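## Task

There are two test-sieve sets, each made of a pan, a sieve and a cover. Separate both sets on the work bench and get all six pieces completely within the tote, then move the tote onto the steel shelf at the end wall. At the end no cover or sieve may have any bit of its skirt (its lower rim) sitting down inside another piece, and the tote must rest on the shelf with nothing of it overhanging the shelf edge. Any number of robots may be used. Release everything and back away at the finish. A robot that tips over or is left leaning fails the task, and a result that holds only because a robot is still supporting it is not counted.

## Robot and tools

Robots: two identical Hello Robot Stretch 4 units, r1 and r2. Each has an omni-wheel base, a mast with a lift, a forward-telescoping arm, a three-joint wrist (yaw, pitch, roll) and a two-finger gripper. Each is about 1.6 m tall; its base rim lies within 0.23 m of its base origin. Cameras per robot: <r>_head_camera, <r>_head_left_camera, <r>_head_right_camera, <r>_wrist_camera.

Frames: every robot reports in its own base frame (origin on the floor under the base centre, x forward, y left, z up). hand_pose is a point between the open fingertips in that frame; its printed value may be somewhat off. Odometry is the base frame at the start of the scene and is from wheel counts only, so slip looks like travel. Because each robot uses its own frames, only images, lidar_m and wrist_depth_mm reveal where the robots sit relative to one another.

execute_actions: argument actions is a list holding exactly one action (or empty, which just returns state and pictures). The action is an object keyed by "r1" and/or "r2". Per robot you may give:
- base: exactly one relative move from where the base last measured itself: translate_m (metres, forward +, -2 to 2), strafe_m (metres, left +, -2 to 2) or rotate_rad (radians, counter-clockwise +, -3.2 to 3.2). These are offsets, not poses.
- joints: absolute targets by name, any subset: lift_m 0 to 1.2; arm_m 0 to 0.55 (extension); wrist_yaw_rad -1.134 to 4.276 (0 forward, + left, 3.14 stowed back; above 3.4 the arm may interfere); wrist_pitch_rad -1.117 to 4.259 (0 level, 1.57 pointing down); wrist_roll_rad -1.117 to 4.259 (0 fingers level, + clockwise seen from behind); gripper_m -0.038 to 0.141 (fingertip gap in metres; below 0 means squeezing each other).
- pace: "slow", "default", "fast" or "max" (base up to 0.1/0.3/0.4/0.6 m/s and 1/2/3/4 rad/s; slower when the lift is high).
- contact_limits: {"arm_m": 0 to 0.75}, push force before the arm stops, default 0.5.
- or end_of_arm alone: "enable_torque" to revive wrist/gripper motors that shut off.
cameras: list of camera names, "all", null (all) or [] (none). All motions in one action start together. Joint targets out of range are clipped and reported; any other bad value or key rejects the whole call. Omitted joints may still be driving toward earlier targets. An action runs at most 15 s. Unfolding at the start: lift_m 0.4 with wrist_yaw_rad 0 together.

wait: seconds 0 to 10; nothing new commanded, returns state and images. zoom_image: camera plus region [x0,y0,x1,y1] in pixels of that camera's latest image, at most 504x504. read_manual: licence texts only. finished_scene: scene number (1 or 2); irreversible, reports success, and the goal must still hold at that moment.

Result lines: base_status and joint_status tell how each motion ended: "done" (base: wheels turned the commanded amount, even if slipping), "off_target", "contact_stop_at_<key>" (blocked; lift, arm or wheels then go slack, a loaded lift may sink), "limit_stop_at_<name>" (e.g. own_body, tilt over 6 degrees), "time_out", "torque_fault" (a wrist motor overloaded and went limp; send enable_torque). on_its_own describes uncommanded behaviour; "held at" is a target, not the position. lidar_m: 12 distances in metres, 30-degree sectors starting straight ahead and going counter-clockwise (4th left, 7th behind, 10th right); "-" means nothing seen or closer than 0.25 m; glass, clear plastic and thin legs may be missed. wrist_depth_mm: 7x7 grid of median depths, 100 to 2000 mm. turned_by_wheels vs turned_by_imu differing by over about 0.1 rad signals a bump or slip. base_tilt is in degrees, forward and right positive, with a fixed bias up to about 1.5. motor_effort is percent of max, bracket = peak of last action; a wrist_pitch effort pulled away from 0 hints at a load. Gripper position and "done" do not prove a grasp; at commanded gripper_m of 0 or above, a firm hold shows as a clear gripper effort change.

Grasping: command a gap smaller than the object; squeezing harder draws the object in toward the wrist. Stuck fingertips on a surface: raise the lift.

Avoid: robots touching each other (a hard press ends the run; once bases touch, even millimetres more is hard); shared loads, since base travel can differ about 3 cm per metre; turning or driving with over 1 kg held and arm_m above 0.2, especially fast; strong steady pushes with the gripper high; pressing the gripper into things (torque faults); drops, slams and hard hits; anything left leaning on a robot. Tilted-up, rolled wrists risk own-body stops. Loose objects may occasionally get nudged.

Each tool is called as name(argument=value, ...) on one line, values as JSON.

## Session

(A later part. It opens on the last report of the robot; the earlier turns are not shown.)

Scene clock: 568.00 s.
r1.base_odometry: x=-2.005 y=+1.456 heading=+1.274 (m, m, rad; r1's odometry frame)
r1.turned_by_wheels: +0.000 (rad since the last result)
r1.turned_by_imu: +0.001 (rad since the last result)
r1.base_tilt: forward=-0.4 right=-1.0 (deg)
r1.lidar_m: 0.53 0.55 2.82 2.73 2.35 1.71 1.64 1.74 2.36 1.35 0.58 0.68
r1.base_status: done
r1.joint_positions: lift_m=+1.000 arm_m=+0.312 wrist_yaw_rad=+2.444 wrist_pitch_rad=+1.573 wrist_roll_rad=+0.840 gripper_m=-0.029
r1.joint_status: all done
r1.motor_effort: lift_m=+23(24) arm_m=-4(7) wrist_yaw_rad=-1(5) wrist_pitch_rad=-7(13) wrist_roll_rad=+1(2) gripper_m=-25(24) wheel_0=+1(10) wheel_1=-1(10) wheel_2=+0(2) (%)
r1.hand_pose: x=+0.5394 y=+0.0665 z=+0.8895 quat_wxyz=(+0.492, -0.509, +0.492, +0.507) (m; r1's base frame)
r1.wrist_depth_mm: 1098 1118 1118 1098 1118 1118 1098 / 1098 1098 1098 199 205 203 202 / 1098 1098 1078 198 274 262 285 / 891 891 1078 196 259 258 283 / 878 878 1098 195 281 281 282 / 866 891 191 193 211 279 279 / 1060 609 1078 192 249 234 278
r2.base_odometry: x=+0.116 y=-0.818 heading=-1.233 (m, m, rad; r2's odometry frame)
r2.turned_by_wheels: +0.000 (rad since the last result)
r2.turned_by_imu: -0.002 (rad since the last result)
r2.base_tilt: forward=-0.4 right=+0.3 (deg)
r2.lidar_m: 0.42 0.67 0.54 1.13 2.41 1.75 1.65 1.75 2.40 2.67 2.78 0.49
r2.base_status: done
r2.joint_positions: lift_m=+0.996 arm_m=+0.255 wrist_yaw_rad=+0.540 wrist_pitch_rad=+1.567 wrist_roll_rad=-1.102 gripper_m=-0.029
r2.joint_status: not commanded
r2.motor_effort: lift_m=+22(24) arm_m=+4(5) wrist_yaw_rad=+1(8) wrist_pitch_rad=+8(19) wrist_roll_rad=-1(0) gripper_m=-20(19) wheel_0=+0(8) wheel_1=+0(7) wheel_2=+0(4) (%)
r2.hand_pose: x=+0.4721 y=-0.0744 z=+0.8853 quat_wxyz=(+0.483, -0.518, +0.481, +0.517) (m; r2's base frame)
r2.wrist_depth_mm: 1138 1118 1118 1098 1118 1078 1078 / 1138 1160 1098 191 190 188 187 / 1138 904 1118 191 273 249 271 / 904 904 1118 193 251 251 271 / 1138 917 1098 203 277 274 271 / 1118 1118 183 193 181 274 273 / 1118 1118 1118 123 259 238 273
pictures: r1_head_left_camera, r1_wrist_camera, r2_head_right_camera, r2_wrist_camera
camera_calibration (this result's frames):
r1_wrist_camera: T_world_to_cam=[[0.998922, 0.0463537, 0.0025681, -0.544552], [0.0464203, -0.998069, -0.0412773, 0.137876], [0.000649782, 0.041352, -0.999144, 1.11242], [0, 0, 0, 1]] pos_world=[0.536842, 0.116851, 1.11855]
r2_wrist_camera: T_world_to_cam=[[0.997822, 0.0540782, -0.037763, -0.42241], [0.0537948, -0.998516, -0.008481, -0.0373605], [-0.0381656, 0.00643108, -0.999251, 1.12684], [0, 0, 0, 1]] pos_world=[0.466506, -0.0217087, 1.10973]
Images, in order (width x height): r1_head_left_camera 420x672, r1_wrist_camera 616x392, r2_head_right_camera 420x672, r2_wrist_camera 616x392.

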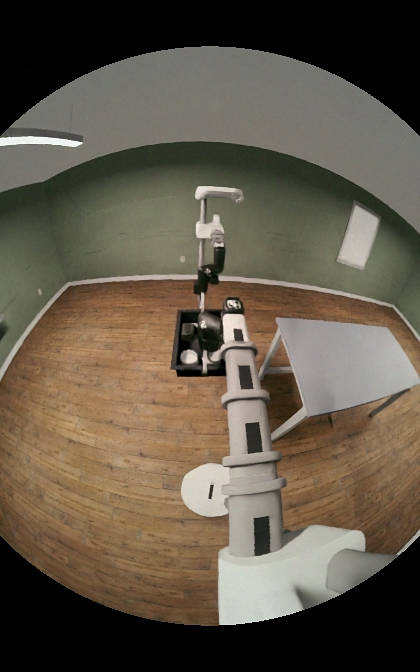

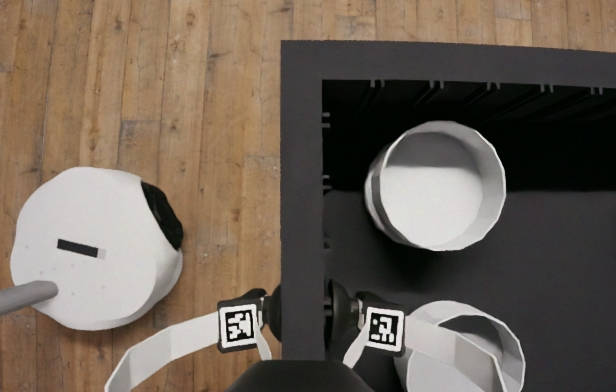

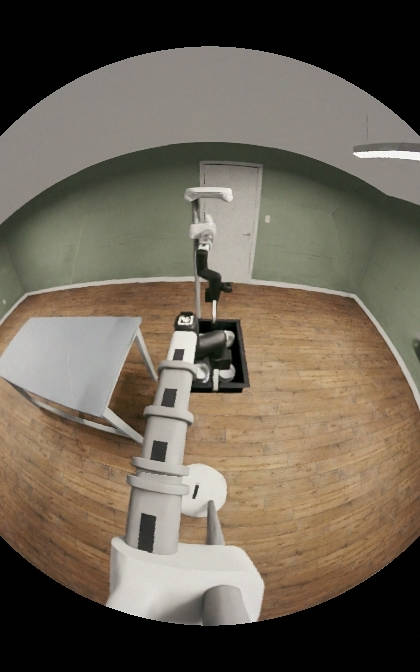

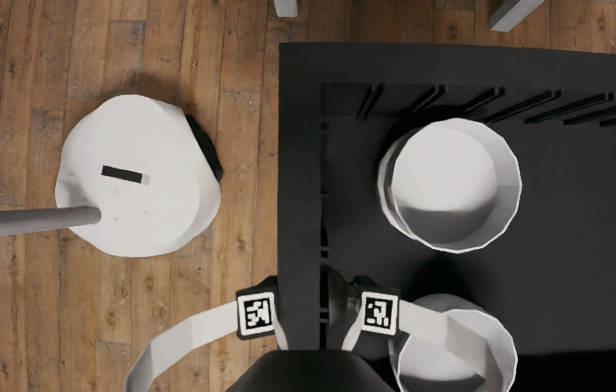

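execute_actions(actions=[{"r1": {"base": {"strafe_m": 2.0}, "joints": {"arm_m": 0.321}, "pace": "fast"}, "r2": {"base": {"strafe_m": -1.97}, "joints": {"arm_m": 0.265}, "pace": "fast"}}], cameras=["r1_wrist_camera", "r2_wrist_camera", "r1_head_left_camera", "r2_head_right_camera", "r1_head_camera", "r2_head_camera"])

Scene clock: 584.27 s.
r1.base_odometry: x=-3.918 y=+2.041 heading=+1.274 (m, m, rad; r1's odometry frame)
r1.turned_by_wheels: +0.000 (rad since the last result)
r1.turned_by_imu: +0.001 (rad since the last result)
r1.base_tilt: forward=-0.4 right=-1.0 (deg)
r1.lidar_m: 0.54 0.58 0.75 1.06 1.19 1.66 1.65 1.71 2.34 2.51 2.56 3.22
r1.base_status: done
r1.joint_positions: lift_m=+1.000 arm_m=+0.320 wrist_yaw_rad=+2.442 wrist_pitch_rad=+1.576 wrist_roll_rad=+0.841 gripper_m=-0.029
r1.joint_status: all done
r1.motor_effort: lift_m=+23(24) arm_m=+5(6) wrist_yaw_rad=+5(7) wrist_pitch_rad=-16(16) wrist_roll_rad=-3(4) gripper_m=-24(24) wheel_0=+0(11) wheel_1=-3(12) wheel_2=+0(1) (%)
r1.hand_pose: x=+0.5486 y=+0.0659 z=+0.8895 quat_wxyz=(+0.493, -0.509, +0.492, +0.505) (m; r1's base frame)
r1.wrist_depth_mm: 1098 1098 1098 1118 1118 1118 1138 / 1098 1118 1098 201 201 201 202 / 1098 1098 1098 198 282 262 283 / 878 891 1098 197 259 258 286 / 866 878 1098 278 281 281 282 / 878 891 189 194 215 279 281 / 1060 1060 1060 192 237 197 278
r2.base_odometry: x=-1.742 y=-1.471 heading=-1.233 (m, m, rad; r2's odometry frame)
r2.turned_by_wheels: +0.000 (rad since the last result)
r2.turned_by_imu: -0.003 (rad since the last result)
r2.base_tilt: forward=-0.4 right=+0.4 (deg)
r2.lidar_m: 0.43 3.17 2.53 2.46 2.41 1.72 1.66 1.69 1.18 0.93 0.75 0.48
r2.base_status: done
r2.joint_positions: lift_m=+0.996 arm_m=+0.264 wrist_yaw_rad=+0.541 wrist_pitch_rad=+1.565 wrist_roll_rad=-1.102 gripper_m=-0.029
r2.joint_status: all done
r2.motor_effort: lift_m=+23(23) arm_m=+4(5) wrist_yaw_rad=+0(5) wrist_pitch_rad=+12(14) wrist_roll_rad=-2(2) gripper_m=-17(23) wheel_0=-1(10) wheel_1=-2(9) wheel_2=+1(4) (%)
r2.hand_pose: x=+0.4817 y=-0.0741 z=+0.8853 quat_wxyz=(+0.484, -0.518, +0.480, +0.517) (m; r2's base frame)
r2.wrist_depth_mm: 1118 1118 1078 1098 1098 1098 1118 / 1118 1098 1118 190 189 187 187 / 1118 904 1118 190 274 249 270 / 917 891 1118 276 252 249 272 / 1118 904 1098 192 276 251 274 / 1098 1118 183 193 181 276 274 / 1118 1138 1118 122 259 238 274
pictures: r1_head_camera, r1_head_left_camera, r1_wrist_camera, r2_head_camera, r2_head_right_camera, r2_wrist_camera
camera_calibration (this result's frames):
r1_wrist_camera: T_world_to_cam=[[0.999063, 0.0430147, 0.00470157, -0.555502], [0.0431666, -0.998294, -0.0393232, 0.136851], [0.00300207, 0.0394893, -0.999215, 1.11136], [0, 0, 0, 1]] pos_world=[0.545738, 0.116626, 1.11848]
r2_wrist_camera: T_world_to_cam=[[0.997865, 0.0544072, -0.0361187, -0.433471], [0.0541028, -0.998492, -0.0093526, -0.0369481], [-0.036573, 0.00737851, -0.999304, 1.12657], [0, 0, 0, 1]] pos_world=[0.475747, -0.0216208, 1.10978]
Images, in order (width x height): r1_head_camera 420x560, r1_head_left_camera 420x672, r1_wrist_camera 616x392, r2_head_camera 420x560, r2_head_right_camera 420x672, r2_wrist_camera 616x392.

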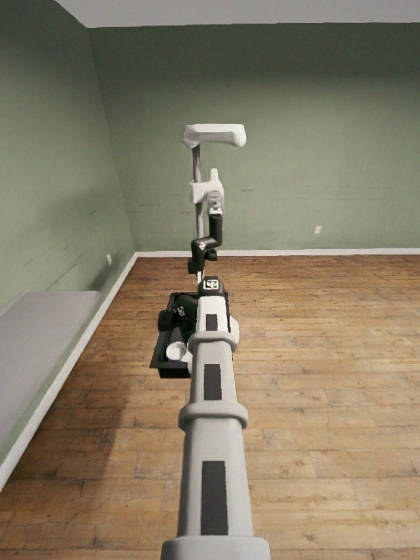

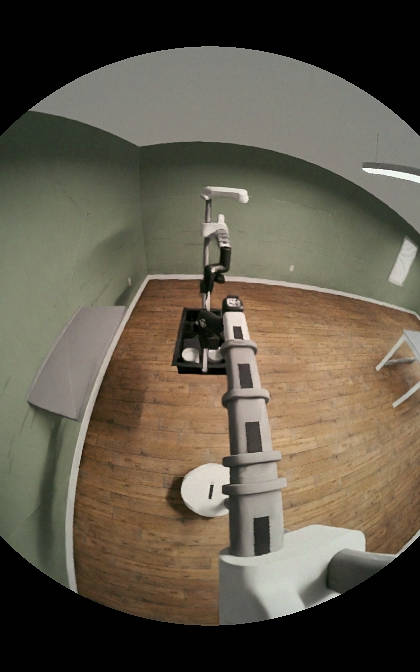

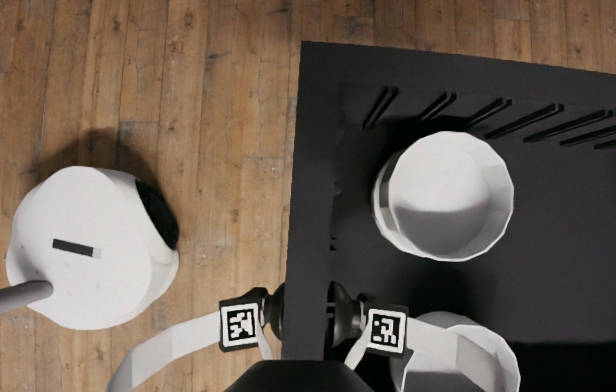

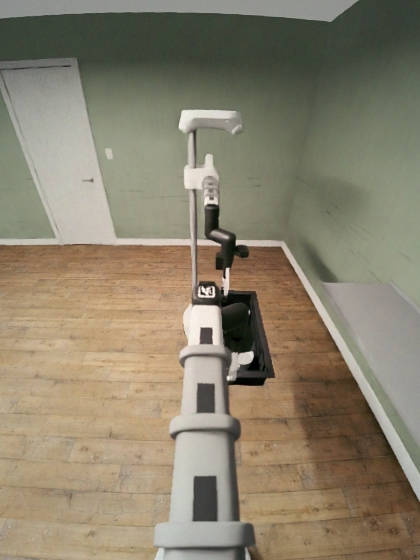

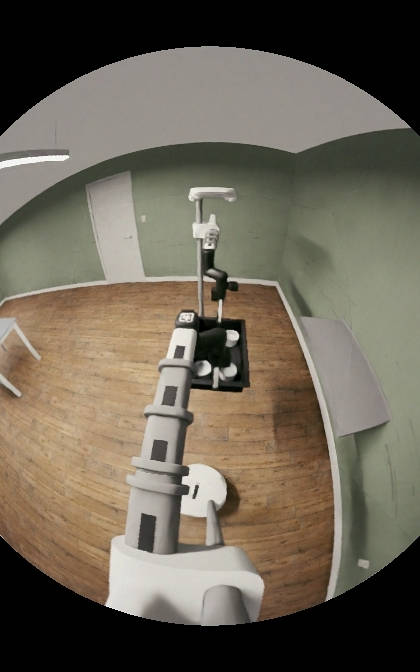

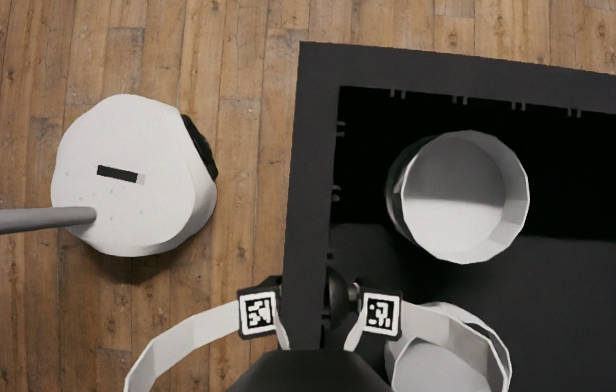

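execute_actions(actions=[{"r1": {"base": {"strafe_m": 0.84}, "joints": {"arm_m": 0.330, "wrist_roll_rad": 0.895}, "pace": "fast"}, "r2": {"base": {"strafe_m": -0.83}, "joints": {"arm_m": 0.274, "wrist_roll_rad": -1.045}, "pace": "fast"}}], cameras=["r1_wrist_camera", "r2_wrist_camera", "r1_head_camera", "r2_head_camera"])

Scene clock: 623.00 s.
r1.base_odometry: x=-4.721 y=+2.287 heading=+1.274 (m, m, rad; r1's odometry frame)
r1.turned_by_wheels: +0.000 (rad since the last result)
r1.turned_by_imu: -0.001 (rad since the last result)
r1.base_tilt: forward=-0.4 right=-1.0 (deg)
r1.lidar_m: 0.25 0.27 0.31 0.29 0.30 0.45 1.23 1.70 2.35 3.36 3.50 0.29
r1.base_status: done
r1.joint_positions: lift_m=+1.000 arm_m=+0.329 wrist_yaw_rad=+2.443 wrist_pitch_rad=+1.574 wrist_roll_rad=+0.896 gripper_m=-0.029
r1.joint_status: all done
r1.motor_effort: lift_m=+24(23) arm_m=+5(9) wrist_yaw_rad=+1(5) wrist_pitch_rad=-8(16) wrist_roll_rad=-2(2) gripper_m=-26(24) wheel_0=+2(8) wheel_1=-2(15) wheel_2=+0(2) (%)
r1.hand_pose: x=+0.5568 y=+0.0664 z=+0.8895 quat_wxyz=(+0.506, -0.495, +0.506, +0.493) (m; r1's base frame)
r1.wrist_depth_mm: 351 353 355 355 349 355 355 / 353 353 353 200 201 201 202 / 351 353 351 273 266 260 286 / 349 349 349 282 259 259 285 / 347 347 347 195 279 281 281 / 345 343 190 193 211 279 279 / 343 247 343 192 244 239 279
r2.base_odometry: x=-2.526 y=-1.746 heading=-1.233 (m, m, rad; r2's odometry frame)
r2.turned_by_wheels: +0.000 (rad since the last result)
r2.turned_by_imu: -0.003 (rad since the last result)
r2.base_tilt: forward=-0.5 right=+0.4 (deg)
r2.lidar_m: 0.25 0.25 3.42 3.27 2.39 1.73 1.32 0.47 0.34 0.30 0.32 0.25
r2.base_status: done
r2.joint_positions: lift_m=+0.996 arm_m=+0.273 wrist_yaw_rad=+0.539 wrist_pitch_rad=+1.568 wrist_roll_rad=-1.045 gripper_m=-0.029
r2.joint_status: all done
r2.motor_effort: lift_m=+23(22) arm_m=+4(6) wrist_yaw_rad=+4(5) wrist_pitch_rad=+6(14) wrist_roll_rad=-1(3) gripper_m=-17(19) wheel_0=-1(9) wheel_1=+0(9) wheel_2=+0(2) (%)
r2.hand_pose: x=+0.4896 y=-0.0746 z=+0.8853 quat_wxyz=(+0.498, -0.504, +0.496, +0.503) (m; r2's base frame)
r2.wrist_depth_mm: 1138 1118 1118 1118 1098 1098 1078 / 1118 349 347 189 188 186 186 / 1138 349 347 205 273 249 270 / 917 349 345 191 251 250 271 / 707 351 349 192 277 271 272 / 842 349 183 192 181 273 273 / 661 349 347 123 259 234 274
pictures: r1_head_camera, r1_wrist_camera, r2_head_camera, r2_wrist_camera
camera_calibration (this result's frames):
r1_wrist_camera: T_world_to_cam=[[0.999947, -0.00990583, 0.00280019, -0.55894], [-0.00978187, -0.9991, -0.04127, 0.168354], [0.00320648, 0.0412405, -0.999144, 1.11103], [0, 0, 0, 1]] pos_world=[0.556994, 0.116846, 1.11859]
r2_wrist_camera: T_world_to_cam=[[0.999231, -0.00400001, -0.0389992, -0.443844], [-0.00431494, -0.999959, -0.00799458, -0.0106243], [-0.0389656, 0.00815672, -0.999207, 1.12802], [0, 0, 0, 1]] pos_world=[0.487411, -0.0216002, 1.10973]
Images, in order (width x height): r1_head_camera 420x560, r1_wrist_camera 616x392, r2_head_camera 420x560, r2_wrist_camera 616x392.

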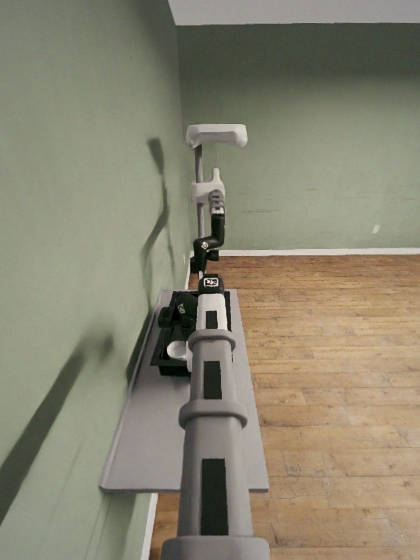

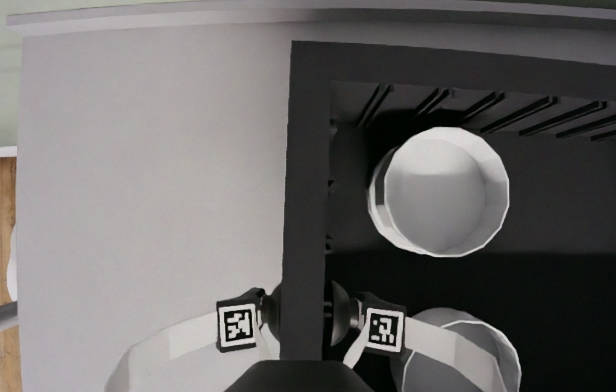

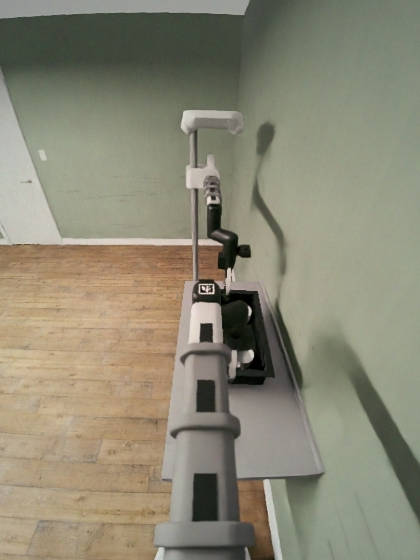

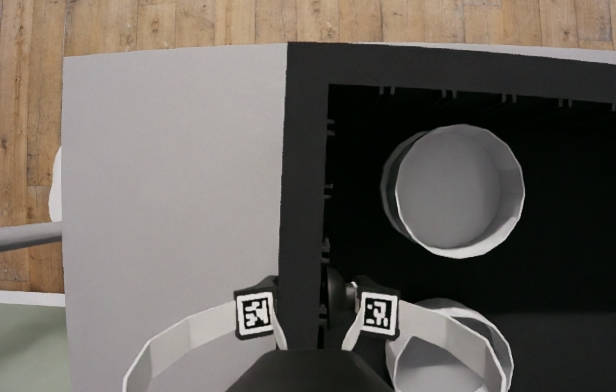

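execute_actions(actions=[{"r1": {"joints": {"lift_m": 0.940, "arm_m": 0.333}}, "r2": {"joints": {"lift_m": 0.933, "arm_m": 0.276}}}], cameras=["r1_wrist_camera", "r2_wrist_camera"])

Scene clock: 639.13 s.
r1.base_odometry: x=-4.721 y=+2.287 heading=+1.274 (m, m, rad; r1's odometry frame)
r1.turned_by_wheels: +0.000 (rad since the last result)
r1.turned_by_imu: -0.001 (rad since the last result)
r1.base_tilt: forward=-0.3 right=-1.0 (deg)
r1.lidar_m: 0.26 0.27 0.31 0.29 0.31 0.44 1.21 1.71 2.37 3.33 3.50 0.28
r1.base_status: not commanded
r1.joint_positions: lift_m=+0.940 arm_m=+0.332 wrist_yaw_rad=+2.443 wrist_pitch_rad=+1.572 wrist_roll_rad=+0.896 gripper_m=-0.029
r1.joint_status: all done
r1.motor_effort: lift_m=+20(21) arm_m=+6(6) wrist_yaw_rad=+1(1) wrist_pitch_rad=-4(8) wrist_roll_rad=-3(2) gripper_m=-24(25) wheel_0=+2(1) wheel_1=-2(2) wheel_2=+0(0) (%)
r1.hand_pose: x=+0.5593 y=+0.0667 z=+0.8297 quat_wxyz=(+0.506, -0.495, +0.506, +0.494) (m; r1's base frame)
r1.wrist_depth_mm: 296 296 293 294 296 296 296 / 293 293 293 200 200 200 202 / 291 291 291 272 265 260 286 / 290 290 290 196 259 259 285 / 287 289 290 195 279 281 283 / 286 286 207 193 207 279 281 / 285 219 286 191 238 241 279
r2.base_odometry: x=-2.526 y=-1.746 heading=-1.233 (m, m, rad; r2's odometry frame)
r2.turned_by_wheels: +0.000 (rad since the last result)
r2.turned_by_imu: -0.001 (rad since the last result)
r2.base_tilt: forward=-0.4 right=+0.3 (deg)
r2.lidar_m: 0.25 0.25 3.44 3.29 2.36 1.69 1.36 0.47 0.30 0.30 0.32 0.25
r2.base_status: not commanded
r2.joint_positions: lift_m=+0.933 arm_m=+0.275 wrist_yaw_rad=+0.539 wrist_pitch_rad=+1.570 wrist_roll_rad=-1.045 gripper_m=-0.029
r2.joint_status: all done
r2.motor_effort: lift_m=+16(22) arm_m=+5(1) wrist_yaw_rad=+4(4) wrist_pitch_rad=-2(4) wrist_roll_rad=-1(0) gripper_m=-23(17) wheel_0=-1(1) wheel_1=+0(0) wheel_2=+0(0) (%)
r2.hand_pose: x=+0.4911 y=-0.0749 z=+0.8229 quat_wxyz=(+0.497, -0.503, +0.496, +0.503) (m; r2's base frame)
r2.wrist_depth_mm: 286 287 283 281 279 278 277 / 287 285 285 189 187 186 183 / 286 286 285 190 268 247 267 / 287 287 285 191 250 248 270 / 289 286 283 217 276 272 270 / 289 287 182 193 180 273 270 / 289 286 286 122 258 231 271
pictures: r1_wrist_camera, r2_wrist_camera
camera_calibration (this result's frames):
r1_wrist_camera: T_world_to_cam=[[0.99995, -0.00990794, 0.00166832, -0.560398], [-0.00982872, -0.999061, -0.0422007, 0.16698], [0.00208487, 0.0421822, -0.999108, 1.05184], [0, 0, 0, 1]] pos_world=[0.559817, 0.116902, 1.05888]
r2_wrist_camera: T_world_to_cam=[[0.999171, -0.00403775, -0.0405133, -0.446458], [-0.004328, -0.999966, -0.00707928, -0.012127], [-0.0404833, 0.00724876, -0.999154, 1.06629], [0, 0, 0, 1]] pos_world=[0.489202, -0.0216585, 1.04721]
Images, in order (width x height): r1_wrist_camera 616x392, r2_wrist_camera 616x392.

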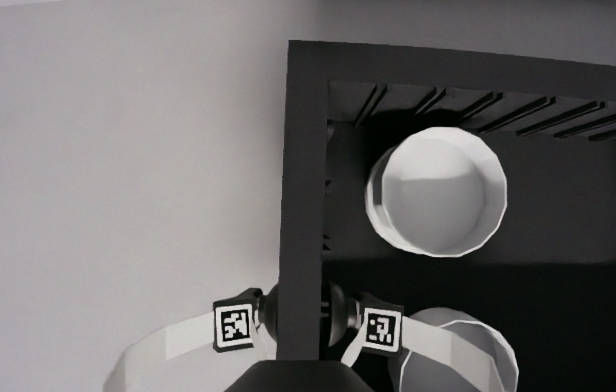

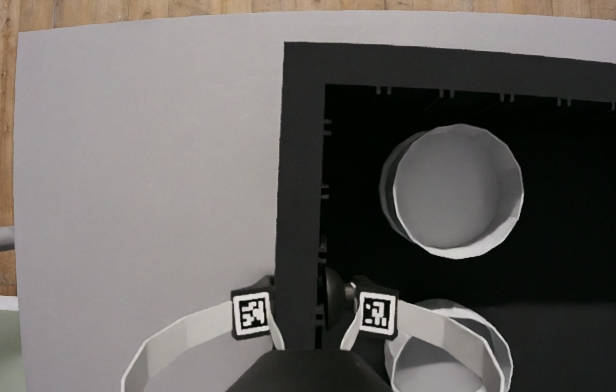

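execute_actions(actions=[{"r1": {"joints": {"lift_m": 0.937, "gripper_m": 0.062}}, "r2": {"joints": {"lift_m": 0.932, "arm_m": 0.270, "gripper_m": 0.062}}}], cameras=["r1_wrist_camera", "r2_wrist_camera"])

Scene clock: 653.40 s.
r1.base_odometry: x=-4.721 y=+2.287 heading=+1.274 (m, m, rad; r1's odometry frame)
r1.turned_by_wheels: +0.000 (rad since the last result)
r1.turned_by_imu: -0.001 (rad since the last result)
r1.base_tilt: forward=-0.4 right=-1.0 (deg)
r1.lidar_m: 0.25 0.28 0.32 0.29 0.32 0.44 1.25 1.71 2.36 3.34 3.50 0.29
r1.base_status: not commanded
r1.joint_positions: lift_m=+0.937 arm_m=+0.332 wrist_yaw_rad=+2.444 wrist_pitch_rad=+1.570 wrist_roll_rad=+0.895 gripper_m=+0.062
r1.joint_status: all done
r1.motor_effort: lift_m=+20(21) arm_m=+5(6) wrist_yaw_rad=+1(1) wrist_pitch_rad=+1(7) wrist_roll_rad=-2(3) gripper_m=-3(26) wheel_0=+1(1) wheel_1=-2(1) wheel_2=+0(0) (%)
r1.hand_pose: x=+0.5591 y=+0.0670 z=+0.8268 quat_wxyz=(+0.506, -0.494, +0.506, +0.494) (m; r1's base frame)
r1.wrist_depth_mm: 291 293 293 294 294 294 294 / 290 291 291 204 204 204 204 / 289 289 290 272 271 265 287 / 287 287 289 286 263 263 286 / 286 287 286 200 285 285 287 / 286 285 211 199 214 285 283 / 285 283 283 159 265 265 283
r2.base_odometry: x=-2.526 y=-1.746 heading=-1.233 (m, m, rad; r2's odometry frame)
r2.turned_by_wheels: +0.000 (rad since the last result)
r2.turned_by_imu: -0.001 (rad since the last result)
r2.base_tilt: forward=-0.4 right=+0.3 (deg)
r2.lidar_m: 0.25 0.25 3.42 3.28 2.40 1.72 1.35 0.49 0.32 0.29 0.33 0.25
r2.base_status: not commanded
r2.joint_positions: lift_m=+0.932 arm_m=+0.271 wrist_yaw_rad=+0.540 wrist_pitch_rad=+1.570 wrist_roll_rad=-1.045 gripper_m=+0.062
r2.joint_status: all done
r2.motor_effort: lift_m=+16(17) arm_m=-4(8) wrist_yaw_rad=+2(4) wrist_pitch_rad=-2(2) wrist_roll_rad=-2(0) gripper_m=-3(15) wheel_0=-1(1) wheel_1=+0(0) wheel_2=+0(1) (%)
r2.hand_pose: x=+0.4867 y=-0.0749 z=+0.8219 quat_wxyz=(+0.497, -0.503, +0.496, +0.503) (m; r2's base frame)
r2.wrist_depth_mm: 286 285 283 281 281 279 277 / 287 286 285 194 193 191 191 / 287 287 283 273 271 253 276 / 287 285 285 194 254 254 276 / 286 287 285 195 278 277 277 / 289 287 192 195 194 278 276 / 289 285 286 124 262 251 277
pictures: r1_wrist_camera, r2_wrist_camera
camera_calibration (this result's frames):
r1_wrist_camera: T_world_to_cam=[[0.999957, -0.00926448, 0.000456604, -0.559228], [-0.00923611, -0.999024, -0.043197, 0.167655], [0.000856356, 0.0431909, -0.999066, 1.04948], [0, 0, 0, 1]] pos_world=[0.559854, 0.116982, 1.056]
r2_wrist_camera: T_world_to_cam=[[0.999156, -0.00376428, -0.0408965, -0.441744], [-0.00404762, -0.999968, -0.00684764, -0.0125315], [-0.0408694, 0.00700739, -0.99914, 1.06528], [0, 0, 0, 1]] pos_world=[0.484858, -0.0216588, 1.04622]
Images, in order (width x height): r1_wrist_camera 616x392, r2_wrist_camera 616x392.

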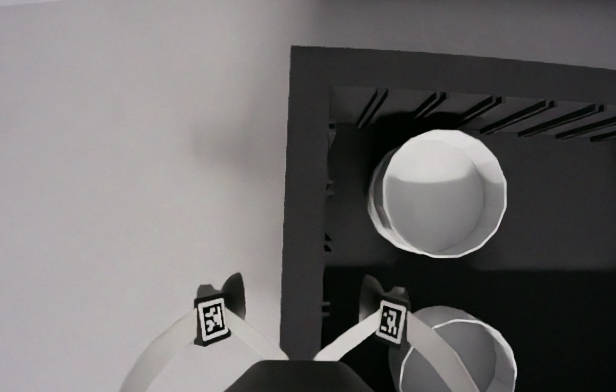

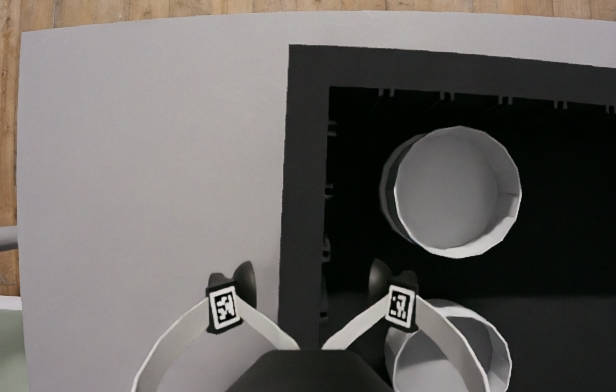

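The tote is set down and both grippers are clear of the flange. Now I'll lift, then back away.

execute_actions(actions=[{"r1": {"joints": {"lift_m": 1.015}, "pace": "fast"}, "r2": {"joints": {"lift_m": 1.01}, "pace": "fast"}}], cameras=["r1_wrist_camera", "r2_wrist_camera"])

execute_actions(actions=[{"r1": {"base": {"translate_m": -0.25}, "joints": {"arm_m": 0.0}, "pace": "fast"}, "r2": {"base": {"translate_m": -0.25}, "joints": {"arm_m": 0.0}, "pace": "fast"}}], cameras=["r1_head_camera", "r2_head_camera"])

Scene clock: 661.47 s.
r1.base_odometry: x=-4.721 y=+2.287 heading=+1.274 (m, m, rad; r1's odometry frame)
r1.turned_by_wheels: +0.000 (rad since the last result)
r1.turned_by_imu: -0.001 (rad since the last result)
r1.base_tilt: forward=-0.4 right=-1.0 (deg)
r1.lidar_m: 0.26 0.29 0.31 0.29 0.31 0.43 1.24 1.72 2.36 3.34 3.50 0.28
r1.base_status: not commanded
r1.joint_positions: lift_m=+1.015 arm_m=+0.332 wrist_yaw_rad=+2.444 wrist_pitch_rad=+1.570 wrist_roll_rad=+0.895 gripper_m=+0.062
r1.joint_status: all done
r1.motor_effort: lift_m=+23(26) arm_m=+5(5) wrist_yaw_rad=+0(0) wrist_pitch_rad=+1(1) wrist_roll_rad=-1(2) gripper_m=-4(2) wheel_0=+1(1) wheel_1=-2(2) wheel_2=+0(0) (%)
r1.hand_pose: x=+0.5591 y=+0.0670 z=+0.9046 quat_wxyz=(+0.506, -0.494, +0.506, +0.494) (m; r1's base frame)
r1.wrist_depth_mm: 359 362 366 370 368 366 373 / 368 368 368 368 368 370 370 / 368 364 366 309 325 322 309 / 364 366 364 364 340 364 366 / 362 362 366 362 362 362 359 / 362 362 211 359 214 362 362 / 357 359 357 158 338 359 359
r2.base_odometry: x=-2.526 y=-1.746 heading=-1.233 (m, m, rad; r2's odometry frame)
r2.turned_by_wheels: +0.000 (rad since the last result)
r2.turned_by_imu: -0.001 (rad since the last result)
r2.base_tilt: forward=-0.4 right=+0.4 (deg)
r2.lidar_m: 0.25 0.25 3.43 3.30 2.39 1.75 1.38 0.49 0.31 0.29 0.33 0.25
r2.base_status: not commanded
r2.joint_positions: lift_m=+1.010 arm_m=+0.271 wrist_yaw_rad=+0.540 wrist_pitch_rad=+1.570 wrist_roll_rad=-1.045 gripper_m=+0.062
r2.joint_status: all done
r2.motor_effort: lift_m=+21(23) arm_m=-4(4) wrist_yaw_rad=+2(3) wrist_pitch_rad=-1(1) wrist_roll_rad=-2(2) gripper_m=-2(2) wheel_0=-1(1) wheel_1=+0(0) wheel_2=+0(0) (%)
r2.hand_pose: x=+0.4867 y=-0.0749 z=+0.8995 quat_wxyz=(+0.497, -0.503, +0.496, +0.503) (m; r2's base frame)
r2.wrist_depth_mm: 1138 1118 1138 1098 1118 1118 1098 / 1160 364 366 357 355 355 355 / 1160 366 362 322 329 320 317 / 931 364 362 357 332 353 351 / 1138 370 359 359 357 353 351 / 946 364 193 355 195 353 353 / 691 364 364 124 340 353 353
pictures: r1_wrist_camera, r2_wrist_camera
camera_calibration (this result's frames):
r1_wrist_camera: T_world_to_cam=[[0.999958, -0.00920049, 0.000376814, -0.559172], [-0.00917558, -0.999022, -0.0432627, 0.171061], [0.000774483, 0.0432574, -0.999064, 1.1272], [0, 0, 0, 1]] pos_world=[0.559845, 0.11699, 1.13375]
r2_wrist_camera: T_world_to_cam=[[0.999162, -0.00366829, -0.0407682, -0.438723], [-0.00395382, -0.999968, -0.00692519, -0.0119496], [-0.0407415, 0.00708058, -0.999145, 1.14274], [0, 0, 0, 1]] pos_world=[0.484865, -0.0216499, 1.1238]
Images, in order (width x height): r1_wrist_camera 616x392, r2_wrist_camera 616x392.

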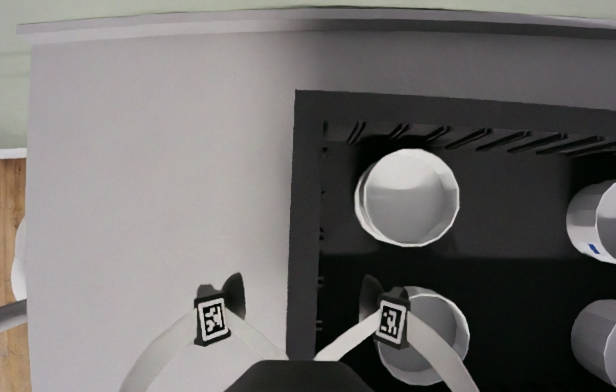

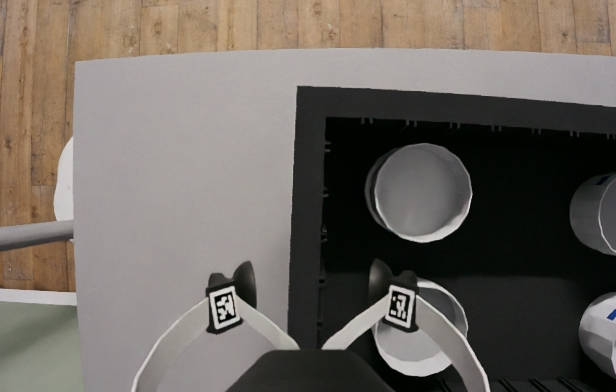

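Scene clock: 663.60 s.
r1.base_odometry: x=-4.794 y=+2.048 heading=+1.273 (m, m, rad; r1's odometry frame)
r1.turned_by_wheels: +0.000 (rad since the last result)
r1.turned_by_imu: -0.001 (rad since the last result)
r1.base_tilt: forward=-0.4 right=-1.0 (deg)
r1.lidar_m: 0.53 0.43 0.33 0.30 0.32 0.45 1.24 1.45 2.01 3.38 3.50 3.49
r1.base_status: done
r1.joint_positions: lift_m=+1.015 arm_m=+0.002 wrist_yaw_rad=+2.444 wrist_pitch_rad=+1.570 wrist_roll_rad=+0.895 gripper_m=+0.062
r1.joint_status: all done
r1.motor_effort: lift_m=+23(22) arm_m=-5(6) wrist_yaw_rad=+0(0) wrist_pitch_rad=+3(0) wrist_roll_rad=-1(0) gripper_m=-4(3) wheel_0=-2(5) wheel_1=-2(9) wheel_2=+2(8) (%)
r1.hand_pose: x=+0.2284 y=+0.0672 z=+0.9046 quat_wxyz=(+0.505, -0.494, +0.505, +0.495) (m; r1's base frame)
r1.wrist_depth_mm: 389 389 402 407 410 402 394 / 530 549 564 574 574 569 517 / 931 976 1025 1042 1025 1042 904 / 1098 1118 891 1118 1118 1098 1118 / 1098 1078 904 1098 1098 1098 1098 / 1098 891 211 1098 213 1118 1118 / 1098 517 1098 159 1078 1098 1118
r2.base_odometry: x=-2.608 y=-1.510 heading=-1.233 (m, m, rad; r2's odometry frame)
r2.turned_by_wheels: +0.000 (rad since the last result)
r2.turned_by_imu: -0.001 (rad since the last result)
r2.base_tilt: forward=-0.5 right=+0.3 (deg)
r2.lidar_m: 0.47 3.42 3.44 3.30 2.05 1.49 1.37 0.49 0.32 0.31 0.32 0.46
r2.base_status: done
r2.joint_positions: lift_m=+1.010 arm_m=+0.001 wrist_yaw_rad=+0.540 wrist_pitch_rad=+1.570 wrist_roll_rad=-1.045 gripper_m=+0.062
r2.joint_status: all done
r2.motor_effort: lift_m=+21(21) arm_m=-4(4) wrist_yaw_rad=+1(2) wrist_pitch_rad=-2(2) wrist_roll_rad=-1(1) gripper_m=+0(3) wheel_0=+0(5) wheel_1=+0(2) wheel_2=-2(5) (%)
r2.hand_pose: x=+0.2167 y=-0.0749 z=+0.8995 quat_wxyz=(+0.497, -0.504, +0.496, +0.503) (m; r2's base frame)
r2.wrist_depth_mm: 1138 1138 1118 1138 1118 1098 1098 / 1182 1138 1118 1098 1138 1138 1098 / 1160 1118 904 1138 1098 1098 1098 / 1138 1118 917 931 1118 1098 1118 / 418 691 904 1138 1118 1098 1118 / 946 1042 193 1008 194 1025 976 / 723 668 723 124 741 647 699
pictures: r1_head_camera, r2_head_camera
Images, in order (width x height): r1_head_camera 420x560, r2_head_camera 420x560.

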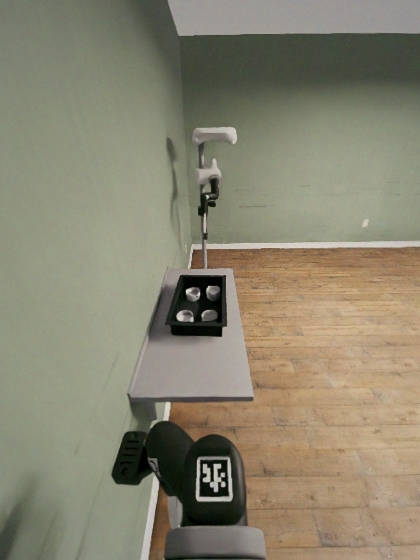

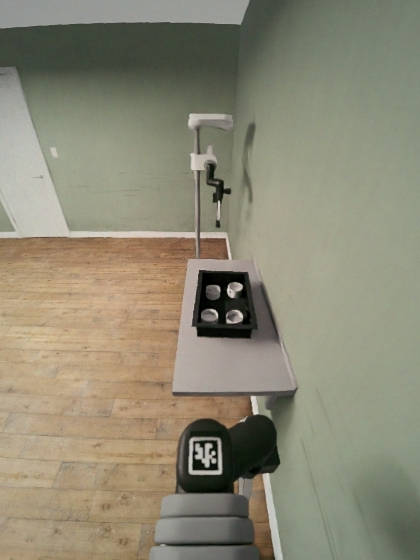

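The tote sits fully on the shelf with all six parts inside, and both robots are clear of it.

finished_scene(scene=2)

The scene is finished: the task was done.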